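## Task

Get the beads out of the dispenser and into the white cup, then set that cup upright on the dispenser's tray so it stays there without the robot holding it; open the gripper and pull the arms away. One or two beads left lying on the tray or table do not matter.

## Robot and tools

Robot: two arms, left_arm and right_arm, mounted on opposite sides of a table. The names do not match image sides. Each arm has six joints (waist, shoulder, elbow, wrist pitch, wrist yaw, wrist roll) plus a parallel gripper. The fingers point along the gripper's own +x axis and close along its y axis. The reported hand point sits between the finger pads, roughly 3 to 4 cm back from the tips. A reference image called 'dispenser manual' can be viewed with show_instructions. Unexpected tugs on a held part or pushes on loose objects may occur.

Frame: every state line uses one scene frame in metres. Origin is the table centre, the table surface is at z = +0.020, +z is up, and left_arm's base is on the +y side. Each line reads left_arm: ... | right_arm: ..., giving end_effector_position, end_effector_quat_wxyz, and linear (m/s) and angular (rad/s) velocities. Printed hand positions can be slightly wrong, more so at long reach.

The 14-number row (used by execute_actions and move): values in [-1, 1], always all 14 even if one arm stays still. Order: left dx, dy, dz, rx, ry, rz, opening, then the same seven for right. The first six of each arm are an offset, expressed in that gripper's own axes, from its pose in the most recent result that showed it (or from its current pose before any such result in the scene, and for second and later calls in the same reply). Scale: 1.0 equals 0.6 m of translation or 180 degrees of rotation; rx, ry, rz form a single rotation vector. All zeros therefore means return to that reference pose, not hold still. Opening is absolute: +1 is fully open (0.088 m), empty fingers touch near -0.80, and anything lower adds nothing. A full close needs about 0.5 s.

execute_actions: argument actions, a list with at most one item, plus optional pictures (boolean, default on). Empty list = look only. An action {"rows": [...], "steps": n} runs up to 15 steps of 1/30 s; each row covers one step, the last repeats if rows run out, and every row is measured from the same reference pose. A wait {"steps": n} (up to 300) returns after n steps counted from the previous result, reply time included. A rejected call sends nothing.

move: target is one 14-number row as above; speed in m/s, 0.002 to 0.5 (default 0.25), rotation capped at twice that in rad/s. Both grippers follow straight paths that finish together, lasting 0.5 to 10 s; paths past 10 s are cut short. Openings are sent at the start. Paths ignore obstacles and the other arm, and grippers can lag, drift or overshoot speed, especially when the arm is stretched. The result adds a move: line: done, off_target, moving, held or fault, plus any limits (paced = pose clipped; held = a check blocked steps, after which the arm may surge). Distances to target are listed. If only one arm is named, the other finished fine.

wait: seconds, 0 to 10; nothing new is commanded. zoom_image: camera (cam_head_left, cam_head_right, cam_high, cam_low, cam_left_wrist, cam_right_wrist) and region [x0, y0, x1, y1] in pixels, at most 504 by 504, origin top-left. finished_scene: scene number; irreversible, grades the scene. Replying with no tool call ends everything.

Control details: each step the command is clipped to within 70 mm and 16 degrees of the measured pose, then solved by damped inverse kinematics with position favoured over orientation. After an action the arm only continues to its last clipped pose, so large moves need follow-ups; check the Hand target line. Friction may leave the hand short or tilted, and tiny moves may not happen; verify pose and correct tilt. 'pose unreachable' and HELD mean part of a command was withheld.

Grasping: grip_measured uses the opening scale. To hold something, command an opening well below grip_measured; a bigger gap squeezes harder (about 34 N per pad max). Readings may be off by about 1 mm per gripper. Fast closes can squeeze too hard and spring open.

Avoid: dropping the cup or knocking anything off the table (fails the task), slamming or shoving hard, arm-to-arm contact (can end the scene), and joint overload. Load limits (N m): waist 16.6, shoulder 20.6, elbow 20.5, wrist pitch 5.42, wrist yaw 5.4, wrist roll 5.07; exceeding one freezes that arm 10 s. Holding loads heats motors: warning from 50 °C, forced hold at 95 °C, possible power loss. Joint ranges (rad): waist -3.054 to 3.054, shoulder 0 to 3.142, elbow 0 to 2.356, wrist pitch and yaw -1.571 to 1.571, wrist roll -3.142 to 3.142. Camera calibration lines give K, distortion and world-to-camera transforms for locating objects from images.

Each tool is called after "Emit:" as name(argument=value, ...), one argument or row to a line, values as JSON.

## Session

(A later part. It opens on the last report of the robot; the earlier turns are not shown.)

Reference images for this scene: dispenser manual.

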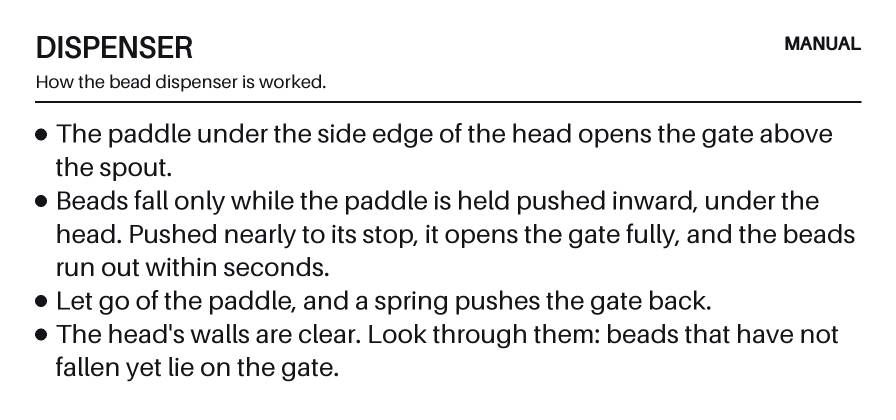

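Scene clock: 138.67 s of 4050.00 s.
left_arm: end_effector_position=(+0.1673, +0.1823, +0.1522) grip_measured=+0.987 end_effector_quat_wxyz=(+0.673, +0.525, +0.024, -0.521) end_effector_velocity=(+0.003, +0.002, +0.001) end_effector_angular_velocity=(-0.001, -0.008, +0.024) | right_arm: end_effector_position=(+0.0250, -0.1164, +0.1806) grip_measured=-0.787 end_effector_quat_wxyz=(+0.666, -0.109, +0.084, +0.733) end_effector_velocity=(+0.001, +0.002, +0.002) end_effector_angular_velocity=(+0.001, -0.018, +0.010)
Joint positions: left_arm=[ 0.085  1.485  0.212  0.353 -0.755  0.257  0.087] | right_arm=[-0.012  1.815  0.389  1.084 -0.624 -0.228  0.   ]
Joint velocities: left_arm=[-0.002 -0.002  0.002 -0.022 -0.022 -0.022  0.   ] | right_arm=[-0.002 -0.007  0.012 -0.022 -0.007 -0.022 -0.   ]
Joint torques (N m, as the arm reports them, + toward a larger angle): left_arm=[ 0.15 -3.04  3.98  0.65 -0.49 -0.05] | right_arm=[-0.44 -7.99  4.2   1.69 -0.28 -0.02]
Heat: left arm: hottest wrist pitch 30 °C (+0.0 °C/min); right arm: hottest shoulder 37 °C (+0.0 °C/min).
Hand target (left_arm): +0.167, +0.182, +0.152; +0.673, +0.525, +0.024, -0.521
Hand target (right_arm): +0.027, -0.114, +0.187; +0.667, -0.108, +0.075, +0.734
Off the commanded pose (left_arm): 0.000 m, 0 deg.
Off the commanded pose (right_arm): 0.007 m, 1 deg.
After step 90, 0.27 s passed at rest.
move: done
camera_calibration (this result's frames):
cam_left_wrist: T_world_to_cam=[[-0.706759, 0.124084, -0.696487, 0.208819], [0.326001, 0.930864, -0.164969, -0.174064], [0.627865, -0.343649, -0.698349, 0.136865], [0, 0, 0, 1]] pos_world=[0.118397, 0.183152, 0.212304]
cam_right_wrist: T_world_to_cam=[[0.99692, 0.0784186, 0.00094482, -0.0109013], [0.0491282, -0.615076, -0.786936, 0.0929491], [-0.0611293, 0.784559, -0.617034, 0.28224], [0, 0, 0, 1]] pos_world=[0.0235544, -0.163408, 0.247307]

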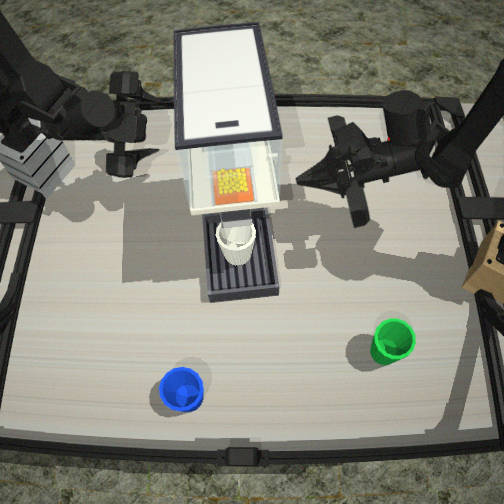

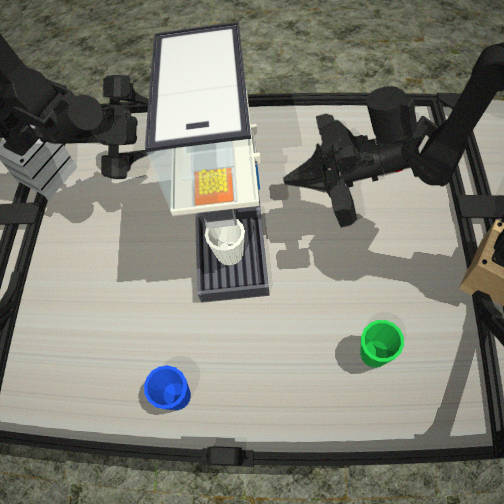

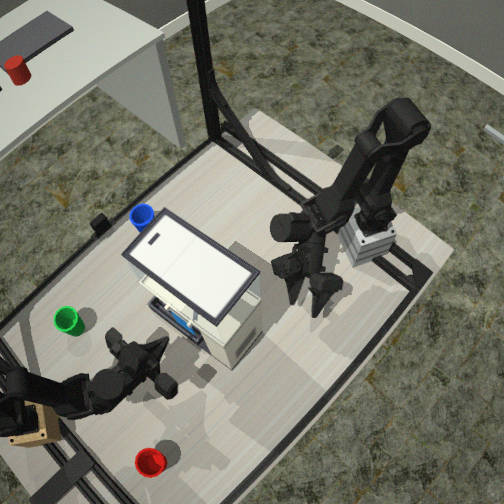

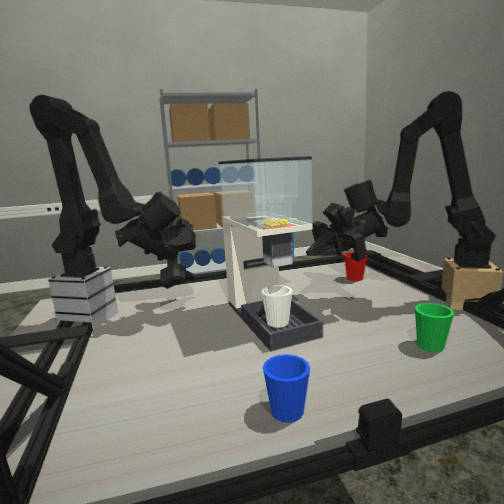

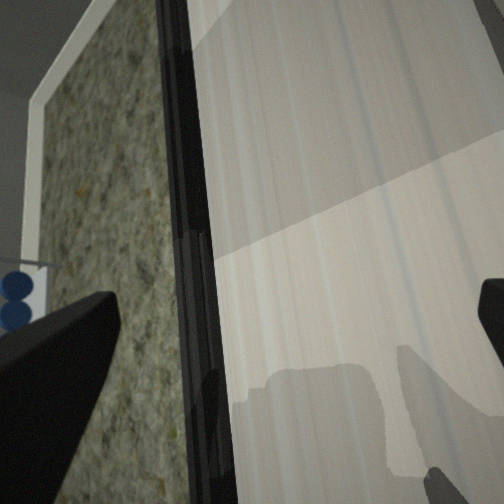

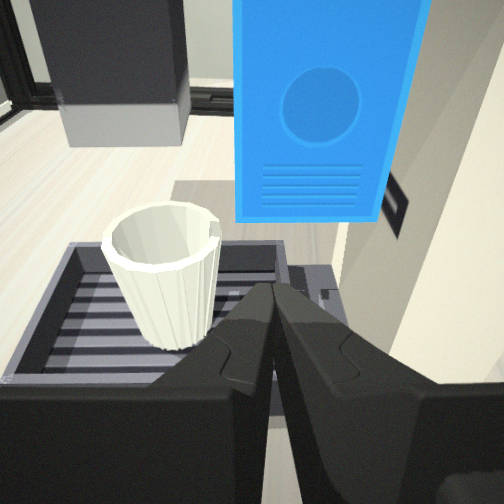

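Emit:
move(
  target=[0,0,0,0,0,0,1,0.036,-0.015,0.06,0,0,0,-1],
  speed=0.06,
)

Scene clock: 147.63 s of 4050.00 s.
left_arm: end_effector_position=(+0.1673, +0.1823, +0.1522) grip_measured=+0.987 end_effector_quat_wxyz=(+0.673, +0.525, +0.024, -0.521) end_effector_velocity=(-0.001, -0.002, +0.004) end_effector_angular_velocity=(-0.021, +0.006, +0.006) | right_arm: end_effector_position=(+0.0289, -0.0886, +0.2028) grip_measured=-0.787 end_effector_quat_wxyz=(+0.664, -0.111, +0.093, +0.733) end_effector_velocity=(-0.002, -0.000, -0.002) end_effector_angular_velocity=(-0.013, +0.004, +0.011)
Joint positions: left_arm=[ 0.085  1.485  0.212  0.353 -0.755  0.257  0.087] | right_arm=[ 0.03   1.758  0.518  0.889 -0.587 -0.212  0.   ]
Joint velocities: left_arm=[-0.002 -0.007  0.002  0.007 -0.007 -0.007 -0.   ] | right_arm=[ 0.002 -0.002  0.002 -0.022 -0.007 -0.007 -0.   ]
Joint torques (N m, as the arm reports them, + toward a larger angle): left_arm=[ 0.07 -3.02  3.98  0.64 -0.48 -0.05] | right_arm=[ 0.31 -8.59  5.14  1.71  0.    0.13]
Heat: left arm: hottest wrist pitch 30 °C (+0.0 °C/min); right arm: hottest shoulder 37 °C (-1.0 °C/min).
Hand target (left_arm): +0.167, +0.182, +0.152; +0.673, +0.525, +0.024, -0.521
Hand target (right_arm): +0.030, -0.085, +0.210; +0.666, -0.109, +0.084, +0.733
Off the commanded pose (left_arm): 0.000 m, 0 deg.
Off the commanded pose (right_arm): 0.008 m, 1 deg.
After step 90, 4.93 s passed at rest.
move: done
camera_calibration (this result's frames):
cam_left_wrist: T_world_to_cam=[[-0.706759, 0.124084, -0.696487, 0.208819], [0.326001, 0.930864, -0.164969, -0.174064], [0.627865, -0.343649, -0.698349, 0.136865], [0, 0, 0, 1]] pos_world=[0.118397, 0.183152, 0.212304]
cam_right_wrist: T_world_to_cam=[[0.996728, 0.0803152, -0.00908046, -0.0147969], [0.0434518, -0.627169, -0.77767, 0.124496], [-0.0681537, 0.774731, -0.628607, 0.276023], [0, 0, 0, 1]] pos_world=[0.0281509, -0.134575, 0.270192]

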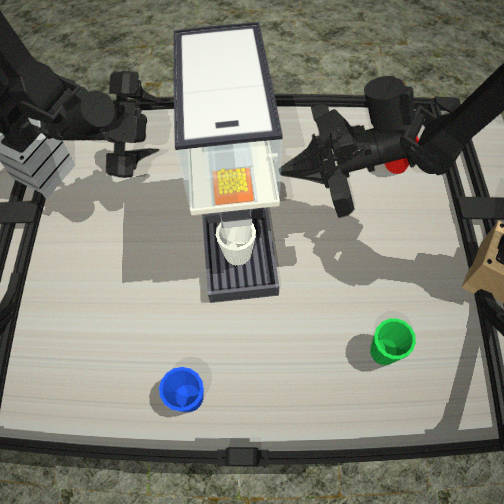

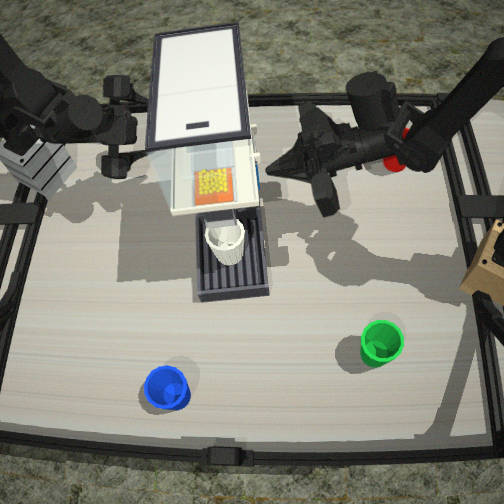

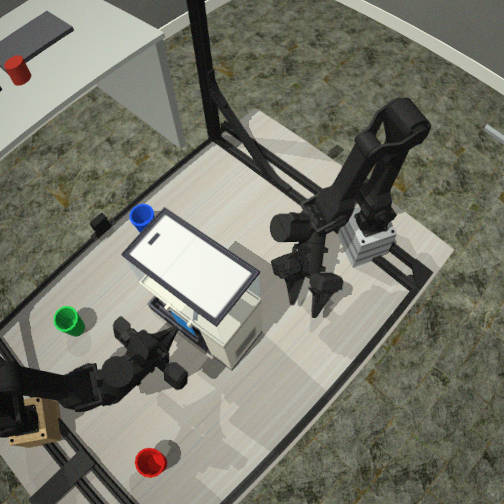

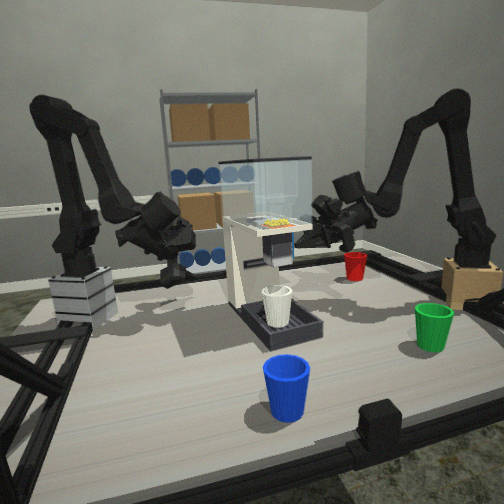

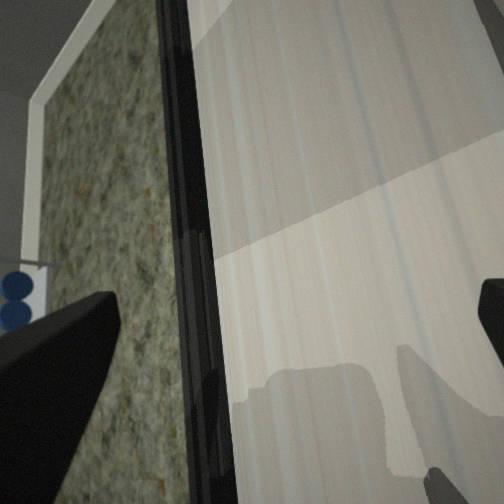

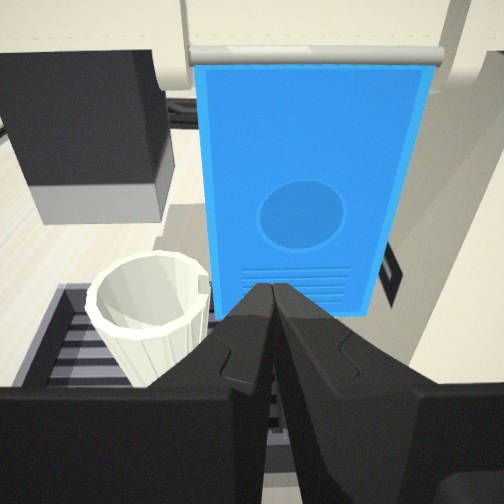

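Emit:
move(
  target=[0,0,0,0,0,0,1,0.065,-0.008,0.022,0,0,0,-1],
  speed=0.02,
)

Scene clock: 151.93 s of 4050.00 s.
left_arm: end_effector_position=(+0.1673, +0.1823, +0.1522) grip_measured=+0.987 end_effector_quat_wxyz=(+0.673, +0.525, +0.024, -0.521) end_effector_velocity=(-0.000, +0.003, -0.002) end_effector_angular_velocity=(+0.006, +0.007, -0.003) | right_arm: end_effector_position=(+0.0297, -0.0513, +0.2068) grip_measured=-0.787 end_effector_quat_wxyz=(+0.665, -0.111, +0.090, +0.733) end_effector_velocity=(-0.002, +0.000, -0.001) end_effector_angular_velocity=(-0.003, -0.016, +0.016)
Joint positions: left_arm=[ 0.085  1.485  0.212  0.353 -0.755  0.257  0.087] | right_arm=[ 0.089  1.843  0.655  0.855 -0.531 -0.189  0.   ]
Joint velocities: left_arm=[-0.002 -0.007 -0.007 -0.007  0.007 -0.007 -0.   ] | right_arm=[ 0.002  0.002  0.002 -0.007 -0.007 -0.022 -0.   ]
Joint torques (N m, as the arm reports them, + toward a larger angle): left_arm=[ 0.08 -3.    3.96  0.66 -0.47 -0.05] | right_arm=[ 0.55 -6.33  5.78  1.74  0.03  0.14]
Heat: left arm: hottest wrist pitch 30 °C (+0.0 °C/min); right arm: hottest shoulder 37 °C (-1.0 °C/min).
Hand target (left_arm): +0.167, +0.182, +0.152; +0.673, +0.525, +0.024, -0.521
Hand target (right_arm): +0.029, -0.047, +0.205; +0.664, -0.111, +0.093, +0.733
Off the commanded pose (left_arm): 0.000 m, 0 deg.
Off the commanded pose (right_arm): 0.005 m, 0 deg.
move: done
camera_calibration (this result's frames):
cam_left_wrist: T_world_to_cam=[[-0.706759, 0.124084, -0.696487, 0.208819], [0.326001, 0.930864, -0.164969, -0.174064], [0.627865, -0.343649, -0.698349, 0.136865], [0, 0, 0, 1]] pos_world=[0.118397, 0.183152, 0.212304]
cam_right_wrist: T_world_to_cam=[[0.996781, 0.0799281, -0.00623561, -0.0191913], [0.0451098, -0.623458, -0.780554, 0.151757], [-0.0662758, 0.77776, -0.625057, 0.249051], [0, 0, 0, 1]] pos_world=[0.0287899, -0.0975541, 0.274006]

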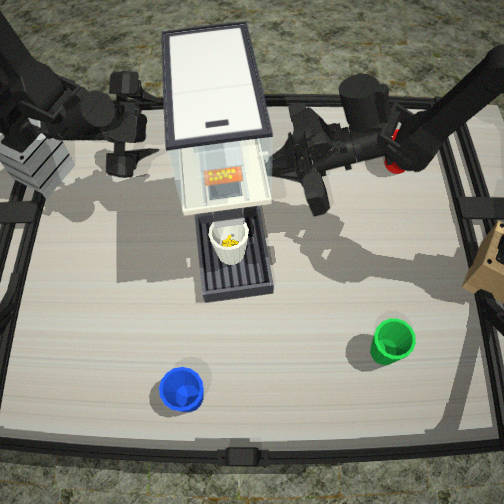

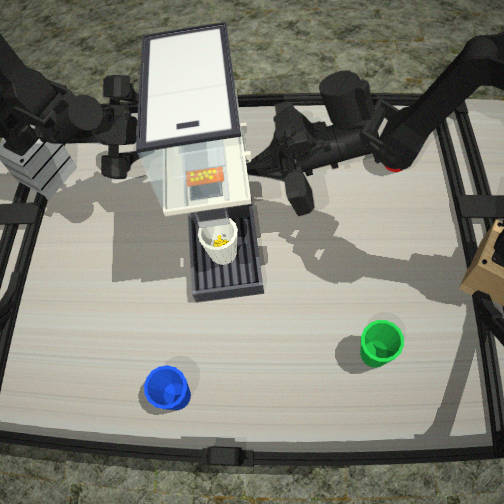

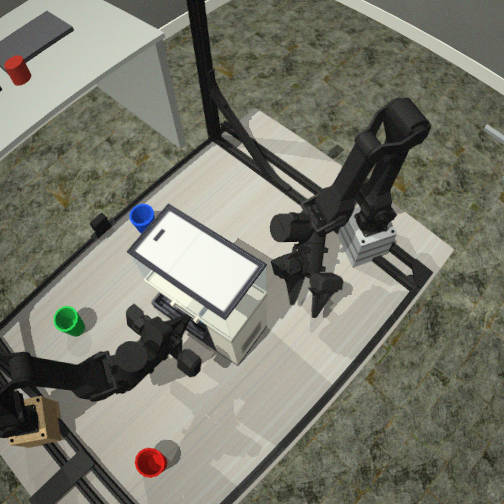

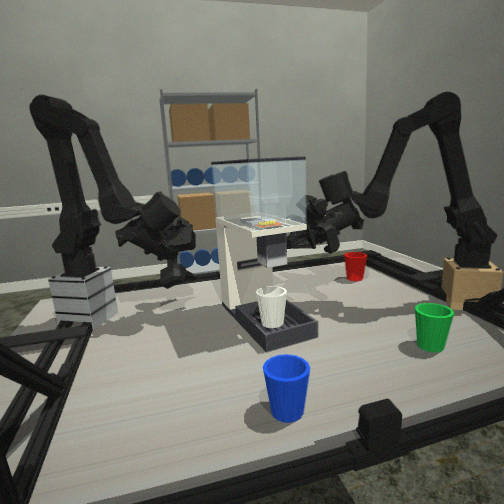

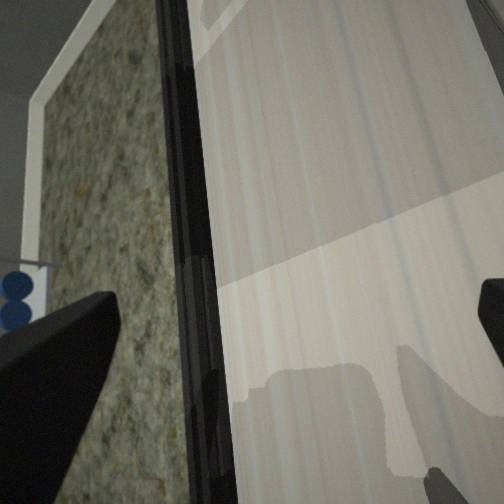

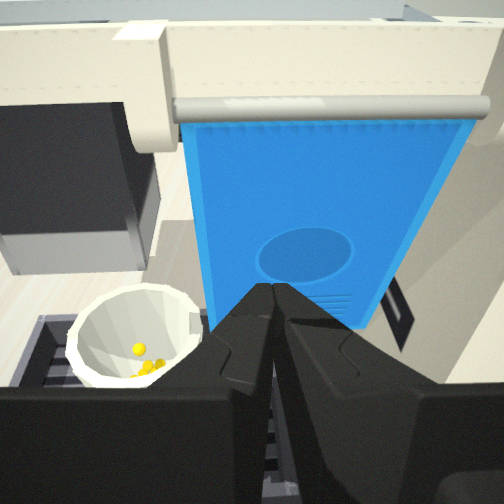

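Emit:
wait(
  seconds=2,
)

Emit:
zoom_image(
  camera="cam_head_left",
  region=[160,130,300,270],
)

Scene clock: 155.97 s of 4050.00 s.
left_arm: end_effector_position=(+0.1673, +0.1823, +0.1522) grip_measured=+0.987 end_effector_quat_wxyz=(+0.673, +0.525, +0.024, -0.521) end_effector_velocity=(+0.001, +0.004, -0.002) end_effector_angular_velocity=(+0.008, +0.001, +0.010) | right_arm: end_effector_position=(+0.0296, -0.0509, +0.2068) grip_measured=-0.787 end_effector_quat_wxyz=(+0.665, -0.110, +0.090, +0.733) end_effector_velocity=(-0.002, -0.001, +0.002) end_effector_angular_velocity=(+0.012, -0.018, +0.025)
Joint positions: left_arm=[ 0.085  1.485  0.212  0.353 -0.755  0.257  0.087] | right_arm=[ 0.09   1.844  0.656  0.855 -0.53  -0.188  0.   ]
Joint velocities: left_arm=[-0.007 -0.002 -0.002 -0.022 -0.007 -0.022 -0.   ] | right_arm=[-0.002 -0.002 -0.002  0.007 -0.022 -0.022 -0.   ]
Joint torques (N m, as the arm reports them, + toward a larger angle): left_arm=[ 0.09 -2.99  3.94  0.66 -0.48 -0.04] | right_arm=[ 0.57 -6.32  5.67  1.73  0.03  0.12]
Heat: left arm: hottest wrist pitch 30 °C (+0.0 °C/min); right arm: hottest shoulder 37 °C (-1.0 °C/min).
Hand target (left_arm): +0.167, +0.182, +0.152; +0.673, +0.525, +0.024, -0.521
Hand target (right_arm): +0.029, -0.047, +0.205; +0.664, -0.111, +0.093, +0.733
Off the commanded pose (left_arm): 0.000 m, 0 deg.
Off the commanded pose (right_arm): 0.004 m, 0 deg.
Steps of this call (steps 1 to 90: nothing new was sent; then 1.03 s passed at rest). Readings (end_effector_position):
1: left_arm (+0.1673, +0.1823, +0.1522) | right_arm (+0.0296, -0.0511, +0.2069)
2: left_arm (+0.1673, +0.1823, +0.1522) | right_arm (+0.0296, -0.0511, +0.2069)
4: left_arm (+0.1673, +0.1823, +0.1522) | right_arm (+0.0297, -0.0511, +0.2068)
8: left_arm (+0.1673, +0.1823, +0.1522) | right_arm (+0.0297, -0.0511, +0.2068)
90: the state above
camera_calibration (this result's frames):
cam_left_wrist: T_world_to_cam=[[-0.706759, 0.124084, -0.696487, 0.208819], [0.326001, 0.930864, -0.164969, -0.174064], [0.627865, -0.343649, -0.698349, 0.136865], [0, 0, 0, 1]] pos_world=[0.118397, 0.183152, 0.212304]
cam_right_wrist: T_world_to_cam=[[0.996756, 0.0802213, -0.00649446, -0.0190107], [0.0450966, -0.623516, -0.780509, 0.151956], [-0.0666629, 0.777684, -0.62511, 0.248793], [0, 0, 0, 1]] pos_world=[0.0286815, -0.09721, 0.274003]

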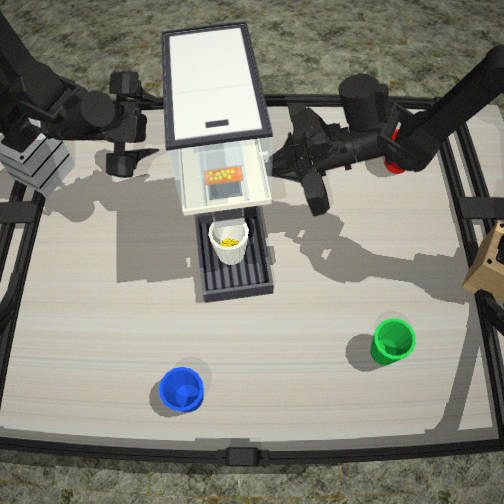

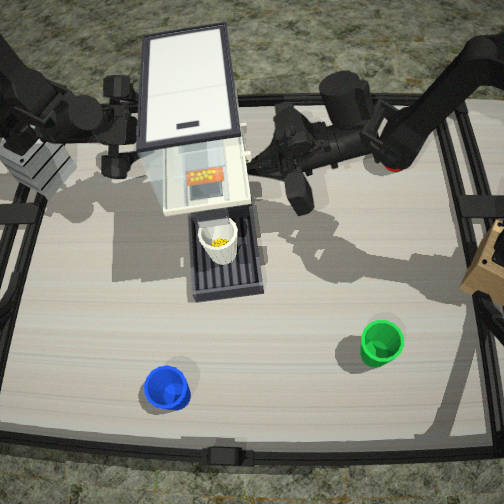

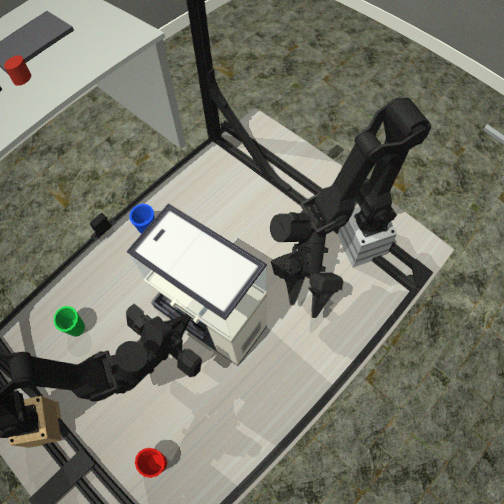

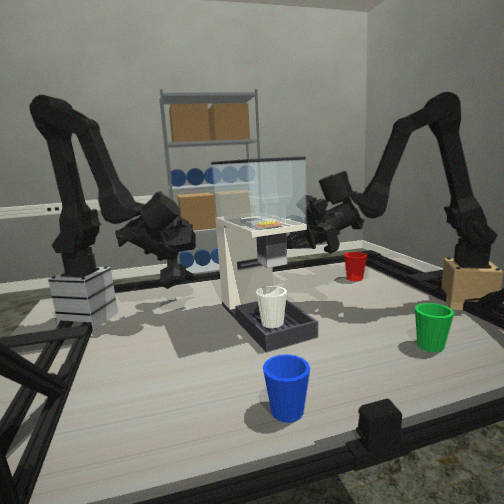

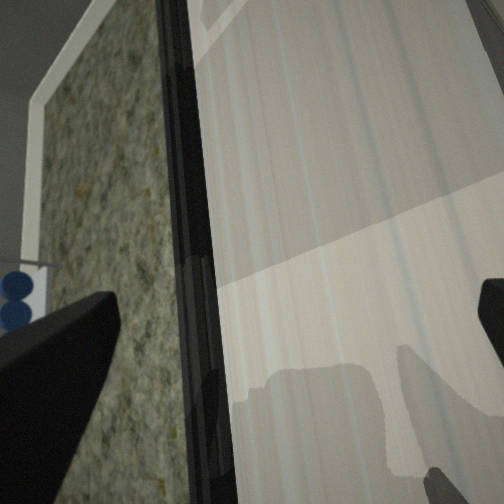

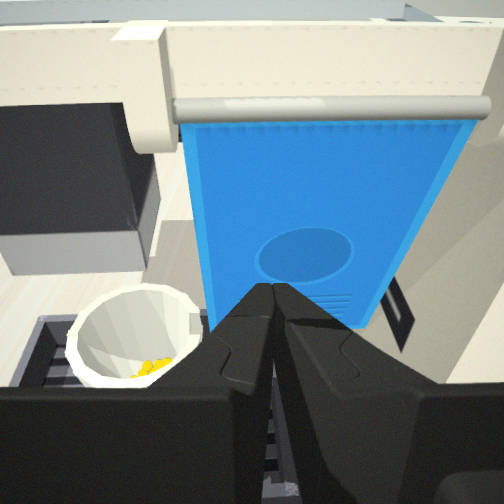

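Region (160, 130, 300, 270) of cam_head_left's 504x504 image, scaled by 3.600, with more detail than that image has.

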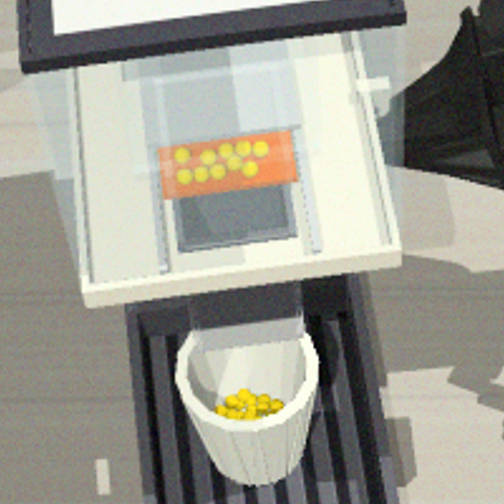

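Emit:
move(
  target=[0,0,0,0,0,0,1,0.027,0,0.004,0,0,0,-1],
  speed=0.015,
)

Emit:
zoom_image(
  camera="cam_head_left",
  region=[160,130,300,270],
)

Scene clock: 164.27 s of 4050.00 s.
left_arm: end_effector_position=(+0.1673, +0.1823, +0.1522) grip_measured=+0.987 end_effector_quat_wxyz=(+0.673, +0.525, +0.024, -0.521) end_effector_velocity=(+0.001, +0.002, -0.001) end_effector_angular_velocity=(+0.006, -0.005, +0.006) | right_arm: end_effector_position=(+0.0289, -0.0390, +0.2069) grip_measured=-0.787 end_effector_quat_wxyz=(+0.666, -0.110, +0.089, +0.733) end_effector_velocity=(-0.002, +0.001, +0.003) end_effector_angular_velocity=(+0.013, -0.010, +0.011)
Joint positions: left_arm=[ 0.085  1.485  0.212  0.353 -0.755  0.257  0.087] | right_arm=[ 0.11   1.875  0.697  0.853 -0.509 -0.181  0.   ]
Joint velocities: left_arm=[-0.002  0.002 -0.002 -0.007 -0.007 -0.007  0.   ] | right_arm=[ 0.002 -0.002  0.002  0.007 -0.007 -0.007  0.   ]
Joint torques (N m, as the arm reports them, + toward a larger angle): left_arm=[ 0.14 -3.05  4.03  0.66 -0.48 -0.03] | right_arm=[ 0.73 -6.48  5.73  1.82  0.    0.14]
Heat: left arm: hottest wrist pitch 30 °C (+0.0 °C/min); right arm: hottest shoulder 37 °C (+0.0 °C/min).
Hand target (left_arm): +0.167, +0.182, +0.152; +0.673, +0.525, +0.024, -0.521
Hand target (right_arm): +0.028, -0.035, +0.204; +0.665, -0.111, +0.091, +0.733
Off the commanded pose (left_arm): 0.000 m, 0 deg.
Off the commanded pose (right_arm): 0.005 m, 0 deg.
After step 90, 3.97 s passed at rest.
move: done
camera_calibration (this result's frames):
cam_left_wrist: T_world_to_cam=[[-0.706759, 0.124084, -0.696487, 0.208819], [0.326001, 0.930864, -0.164969, -0.174064], [0.627865, -0.343649, -0.698349, 0.136865], [0, 0, 0, 1]] pos_world=[0.118397, 0.183152, 0.212304]
cam_right_wrist: T_world_to_cam=[[0.996939, 0.0780882, -0.00391665, -0.0199008], [0.0455527, -0.620818, -0.78263, 0.160053], [-0.0635457, 0.780056, -0.622475, 0.238989], [0, 0, 0, 1]] pos_world=[0.0277358, -0.0855066, 0.273949]

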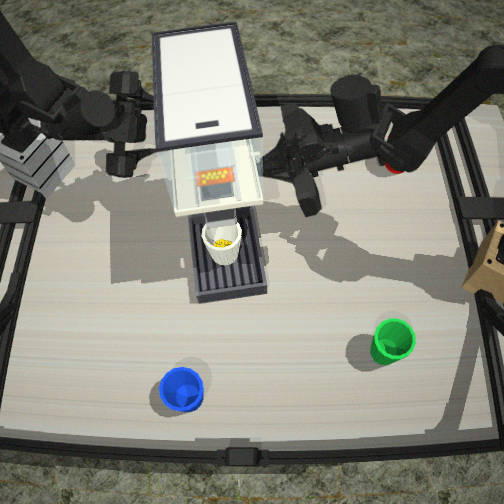

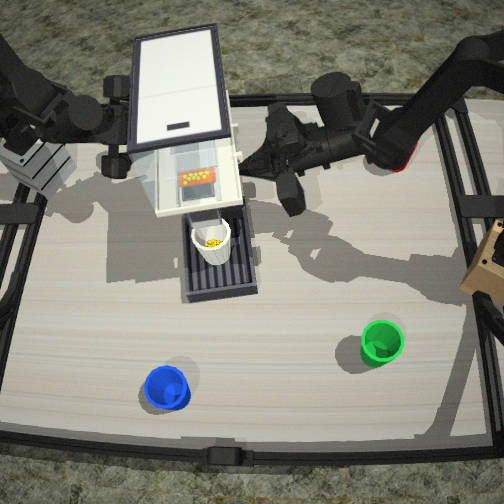

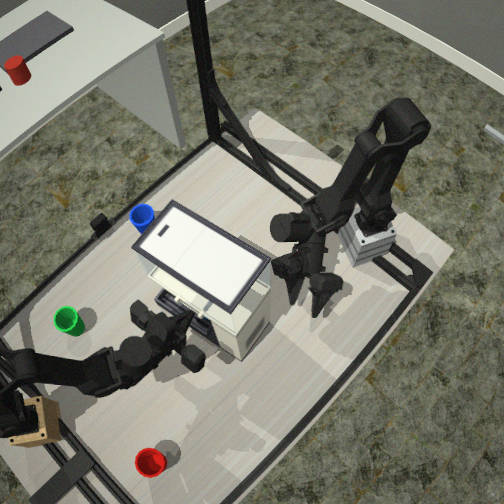

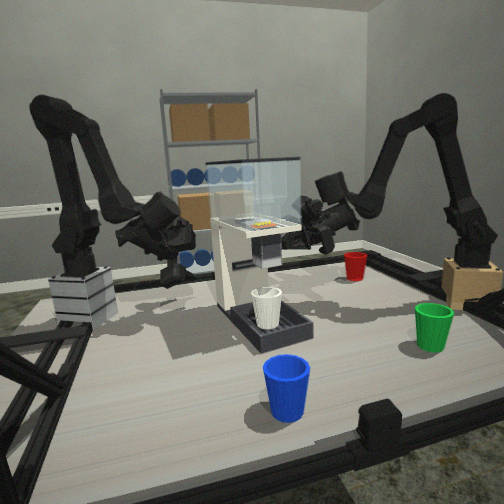

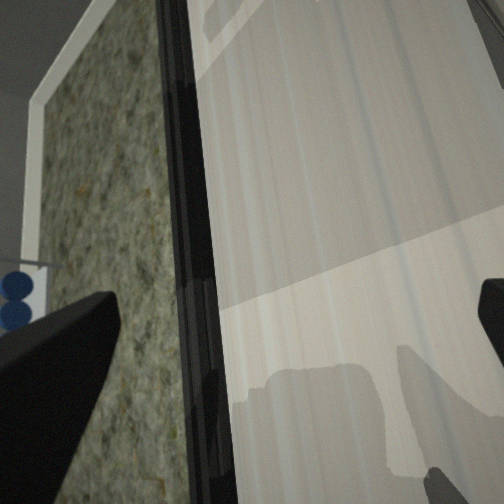

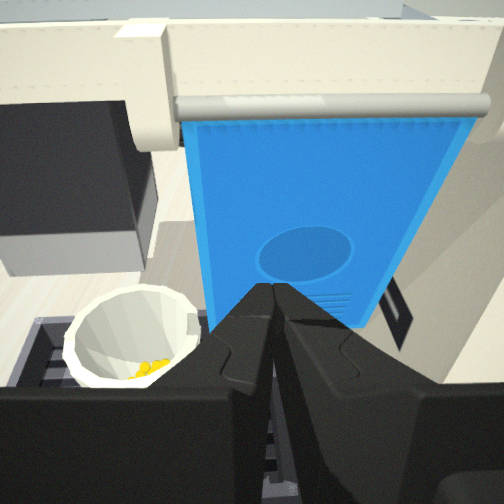

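Region (160, 130, 300, 270) of cam_head_left's 504x504 image, scaled by 3.600, with more detail than that image has.

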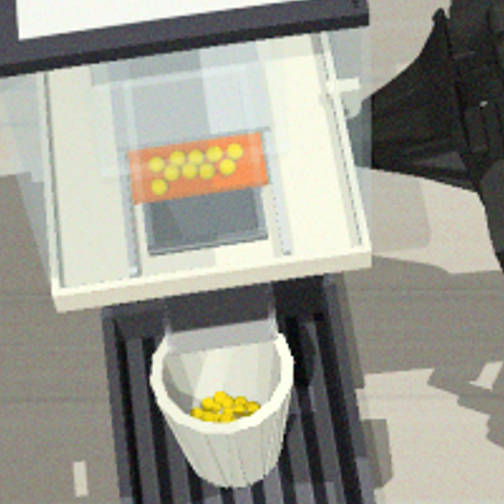

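Emit:
move(
  target=[-0.217,-0.005,0.297,0,0,0,-1,0,0,0,0,0,0,-1],
  speed=0.12,
)

Scene clock: 186.70 s of 4050.00 s.
left_arm: end_effector_position=(+0.0167, +0.1415, +0.3043) grip_measured=-0.808 end_effector_quat_wxyz=(+0.673, +0.526, +0.026, -0.520) end_effector_velocity=(-0.003, -0.002, +0.004) end_effector_angular_velocity=(-0.018, -0.009, +0.010) | right_arm: end_effector_position=(+0.0289, -0.0387, +0.2070) grip_measured=-0.787 end_effector_quat_wxyz=(+0.666, -0.110, +0.088, +0.733) end_effector_velocity=(-0.004, -0.000, +0.000) end_effector_angular_velocity=(+0.007, -0.016, +0.029)
Joint positions: left_arm=[-0.347  1.618  1.169 -0.934 -0.937 -0.349  0.   ] | right_arm=[ 0.11   1.876  0.698  0.853 -0.509 -0.18   0.   ]
Joint velocities: left_arm=[-0.007  0.017  0.027 -0.022 -0.022 -0.022  0.   ] | right_arm=[ 0.002  0.002 -0.002  0.007 -0.022 -0.022 -0.   ]
Joint torques (N m, as the arm reports them, + toward a larger angle): left_arm=[-0.18 -4.61  7.29 -0.02 -0.82 -0.13] | right_arm=[-0.1  -8.66  4.29  1.89 -0.12  0.04]
Heat: left arm: hottest shoulder 30 °C (+0.0 °C/min); right arm: hottest wrist pitch 37 °C (+0.0 °C/min).
Hand target (left_arm): +0.014, +0.140, +0.305; +0.673, +0.526, +0.025, -0.520
Hand target (right_arm): +0.029, -0.039, +0.207; +0.666, -0.110, +0.088, +0.733
Off the commanded pose (left_arm): 0.003 m, 0 deg.
Off the commanded pose (right_arm): 0.000 m, 0 deg.
After step 90, 17.17 s passed at rest.
move: done
camera_calibration (this result's frames):
cam_left_wrist: T_world_to_cam=[[-0.708331, 0.12423, -0.694862, 0.212859], [0.323313, 0.932161, -0.162925, -0.0626991], [0.627483, -0.340063, -0.700444, 0.323722], [0, 0, 0, 1]] pos_world=[-0.0320839, 0.142088, 0.364441]
cam_right_wrist: T_world_to_cam=[[0.996945, 0.0780031, -0.00398832, -0.0199326], [0.0454269, -0.620619, -0.782795, 0.16034], [-0.0635357, 0.780223, -0.622266, 0.238745], [0, 0, 0, 1]] pos_world=[0.0277568, -0.0852095, 0.273997]

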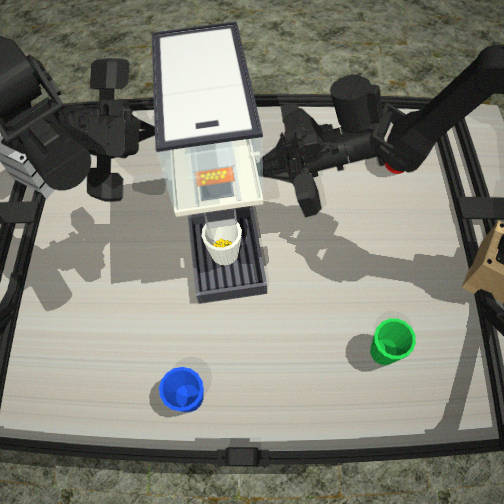

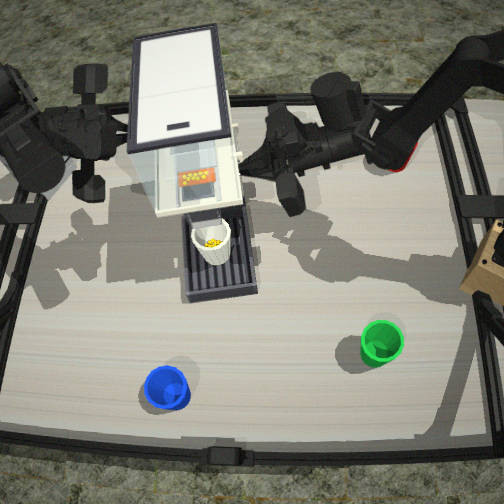

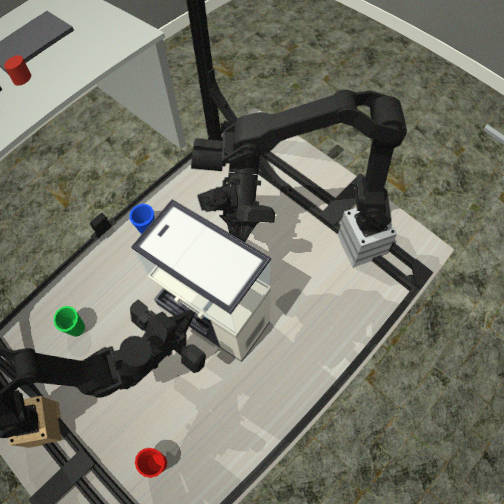

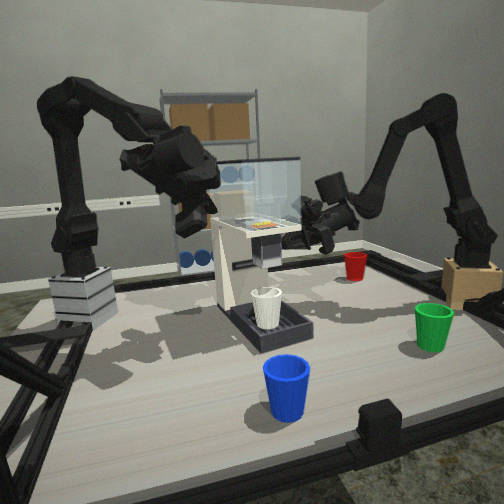

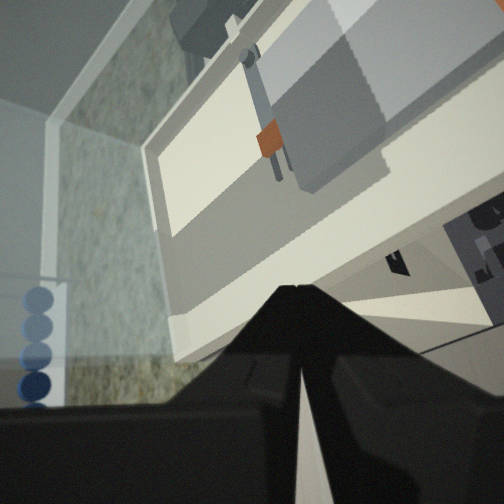

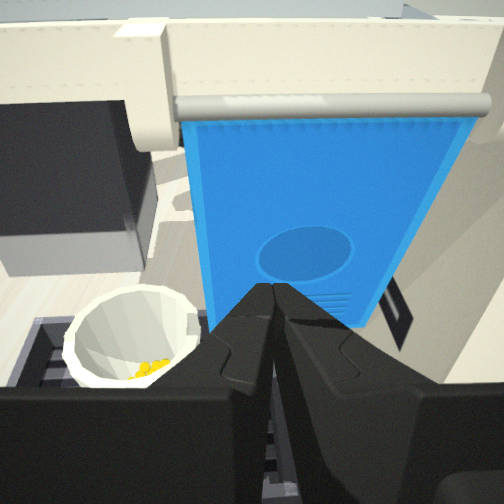

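Emit:
move(
  target=[0.011,-0.032,0.0625,0,0,0,-1,0,0,0,0,0,0,-1],
  speed=0.02,
)

Emit:
zoom_image(
  camera="cam_head_left",
  region=[120,90,300,270],
)

Scene clock: 192.70 s of 4050.00 s.
left_arm: end_effector_position=(-0.0113, +0.1164, +0.3058) grip_measured=-0.808 end_effector_quat_wxyz=(+0.671, +0.527, +0.025, -0.521) end_effector_velocity=(+0.000, +0.000, +0.001) end_effector_angular_velocity=(+0.003, -0.015, -0.005) | right_arm: end_effector_position=(+0.0284, -0.0388, +0.2069) grip_measured=-0.787 end_effector_quat_wxyz=(+0.665, -0.110, +0.089, +0.734) end_effector_velocity=(-0.003, -0.001, -0.001) end_effector_angular_velocity=(-0.004, +0.016, +0.016)
Joint positions: left_arm=[-0.347  1.755  1.33  -0.954 -0.935 -0.34   0.   ] | right_arm=[ 0.11   1.876  0.698  0.852 -0.512 -0.18   0.   ]
Joint velocities: left_arm=[-0.002  0.002  0.002 -0.007 -0.007  0.007  0.   ] | right_arm=[-0.002 -0.002 -0.002 -0.007 -0.022  0.007  0.   ]
Joint torques (N m, as the arm reports them, + toward a larger angle): left_arm=[ 0.58 -4.72  7.95  0.65 -0.71  0.05] | right_arm=[-0.04 -8.54  4.4   1.95 -0.03  0.05]
Heat: left arm: hottest shoulder 30 °C (+0.0 °C/min); right arm: hottest shoulder 37 °C (+0.0 °C/min).
Hand target (left_arm): -0.013, +0.111, +0.304; +0.673, +0.526, +0.026, -0.520
Hand target (right_arm): +0.029, -0.039, +0.207; +0.666, -0.110, +0.088, +0.733
Off the commanded pose (left_arm): 0.006 m, 0 deg.
Off the commanded pose (right_arm): 0.001 m, 0 deg.
After step 90, 0.60 s passed at rest.
move: done
camera_calibration (this result's frames):
cam_left_wrist: T_world_to_cam=[[-0.70602, 0.129905, -0.696175, 0.196921], [0.328518, 0.930941, -0.159452, -0.0308475], [0.627384, -0.341282, -0.69994, 0.333811], [0, 0, 0, 1]] pos_world=[-0.0602635, 0.11706, 0.36582]
cam_right_wrist: T_world_to_cam=[[0.99671, 0.0808844, -0.00521368, -0.0190358], [0.0462767, -0.620702, -0.78268, 0.160184], [-0.0665427, 0.779863, -0.622403, 0.238905], [0, 0, 0, 1]] pos_world=[0.0274578, -0.085347, 0.273969]

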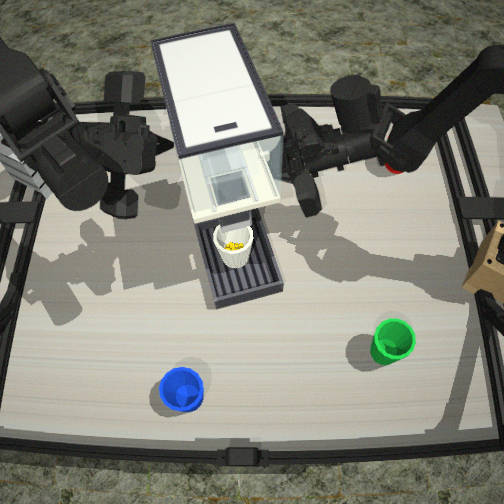

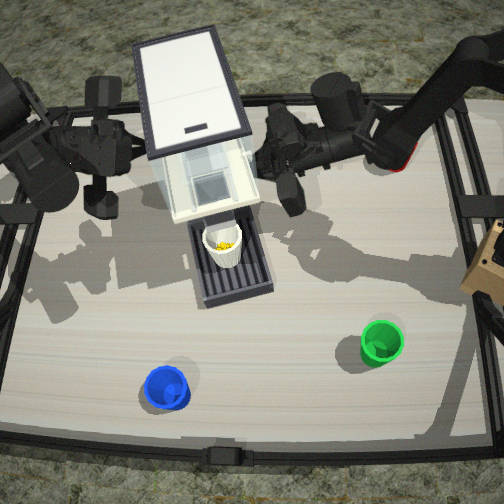

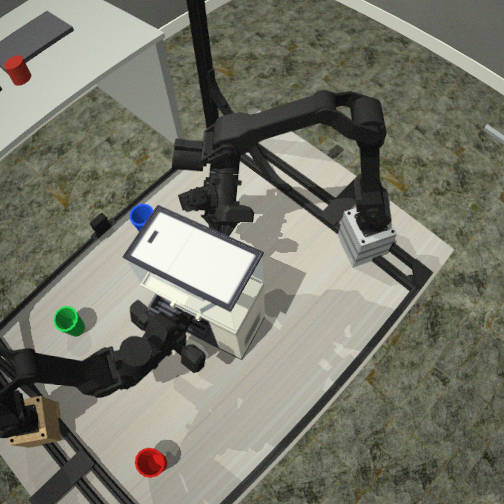

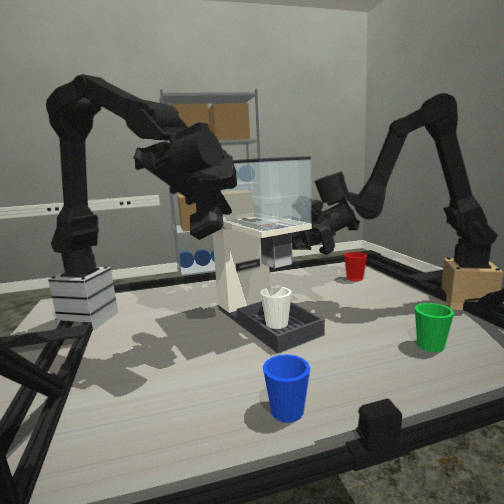

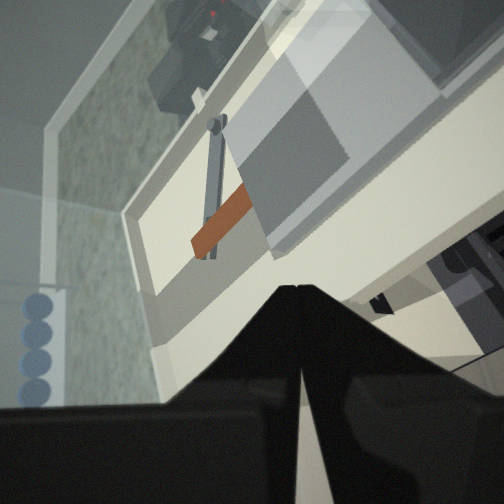

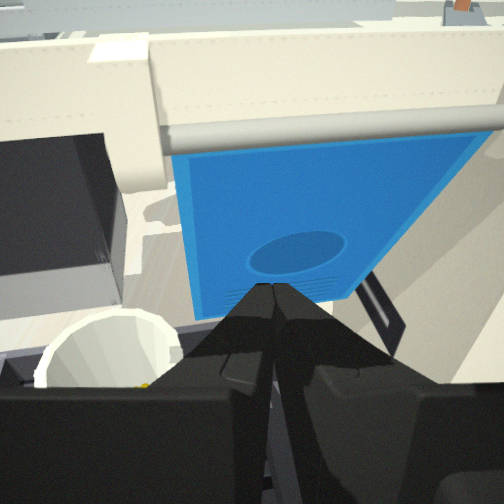

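Region (120, 90, 300, 270) of cam_head_left's 504x504 image, scaled by 2.800, with more detail than that image has.

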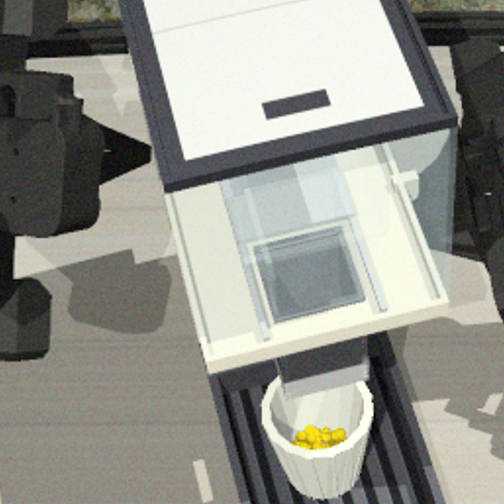

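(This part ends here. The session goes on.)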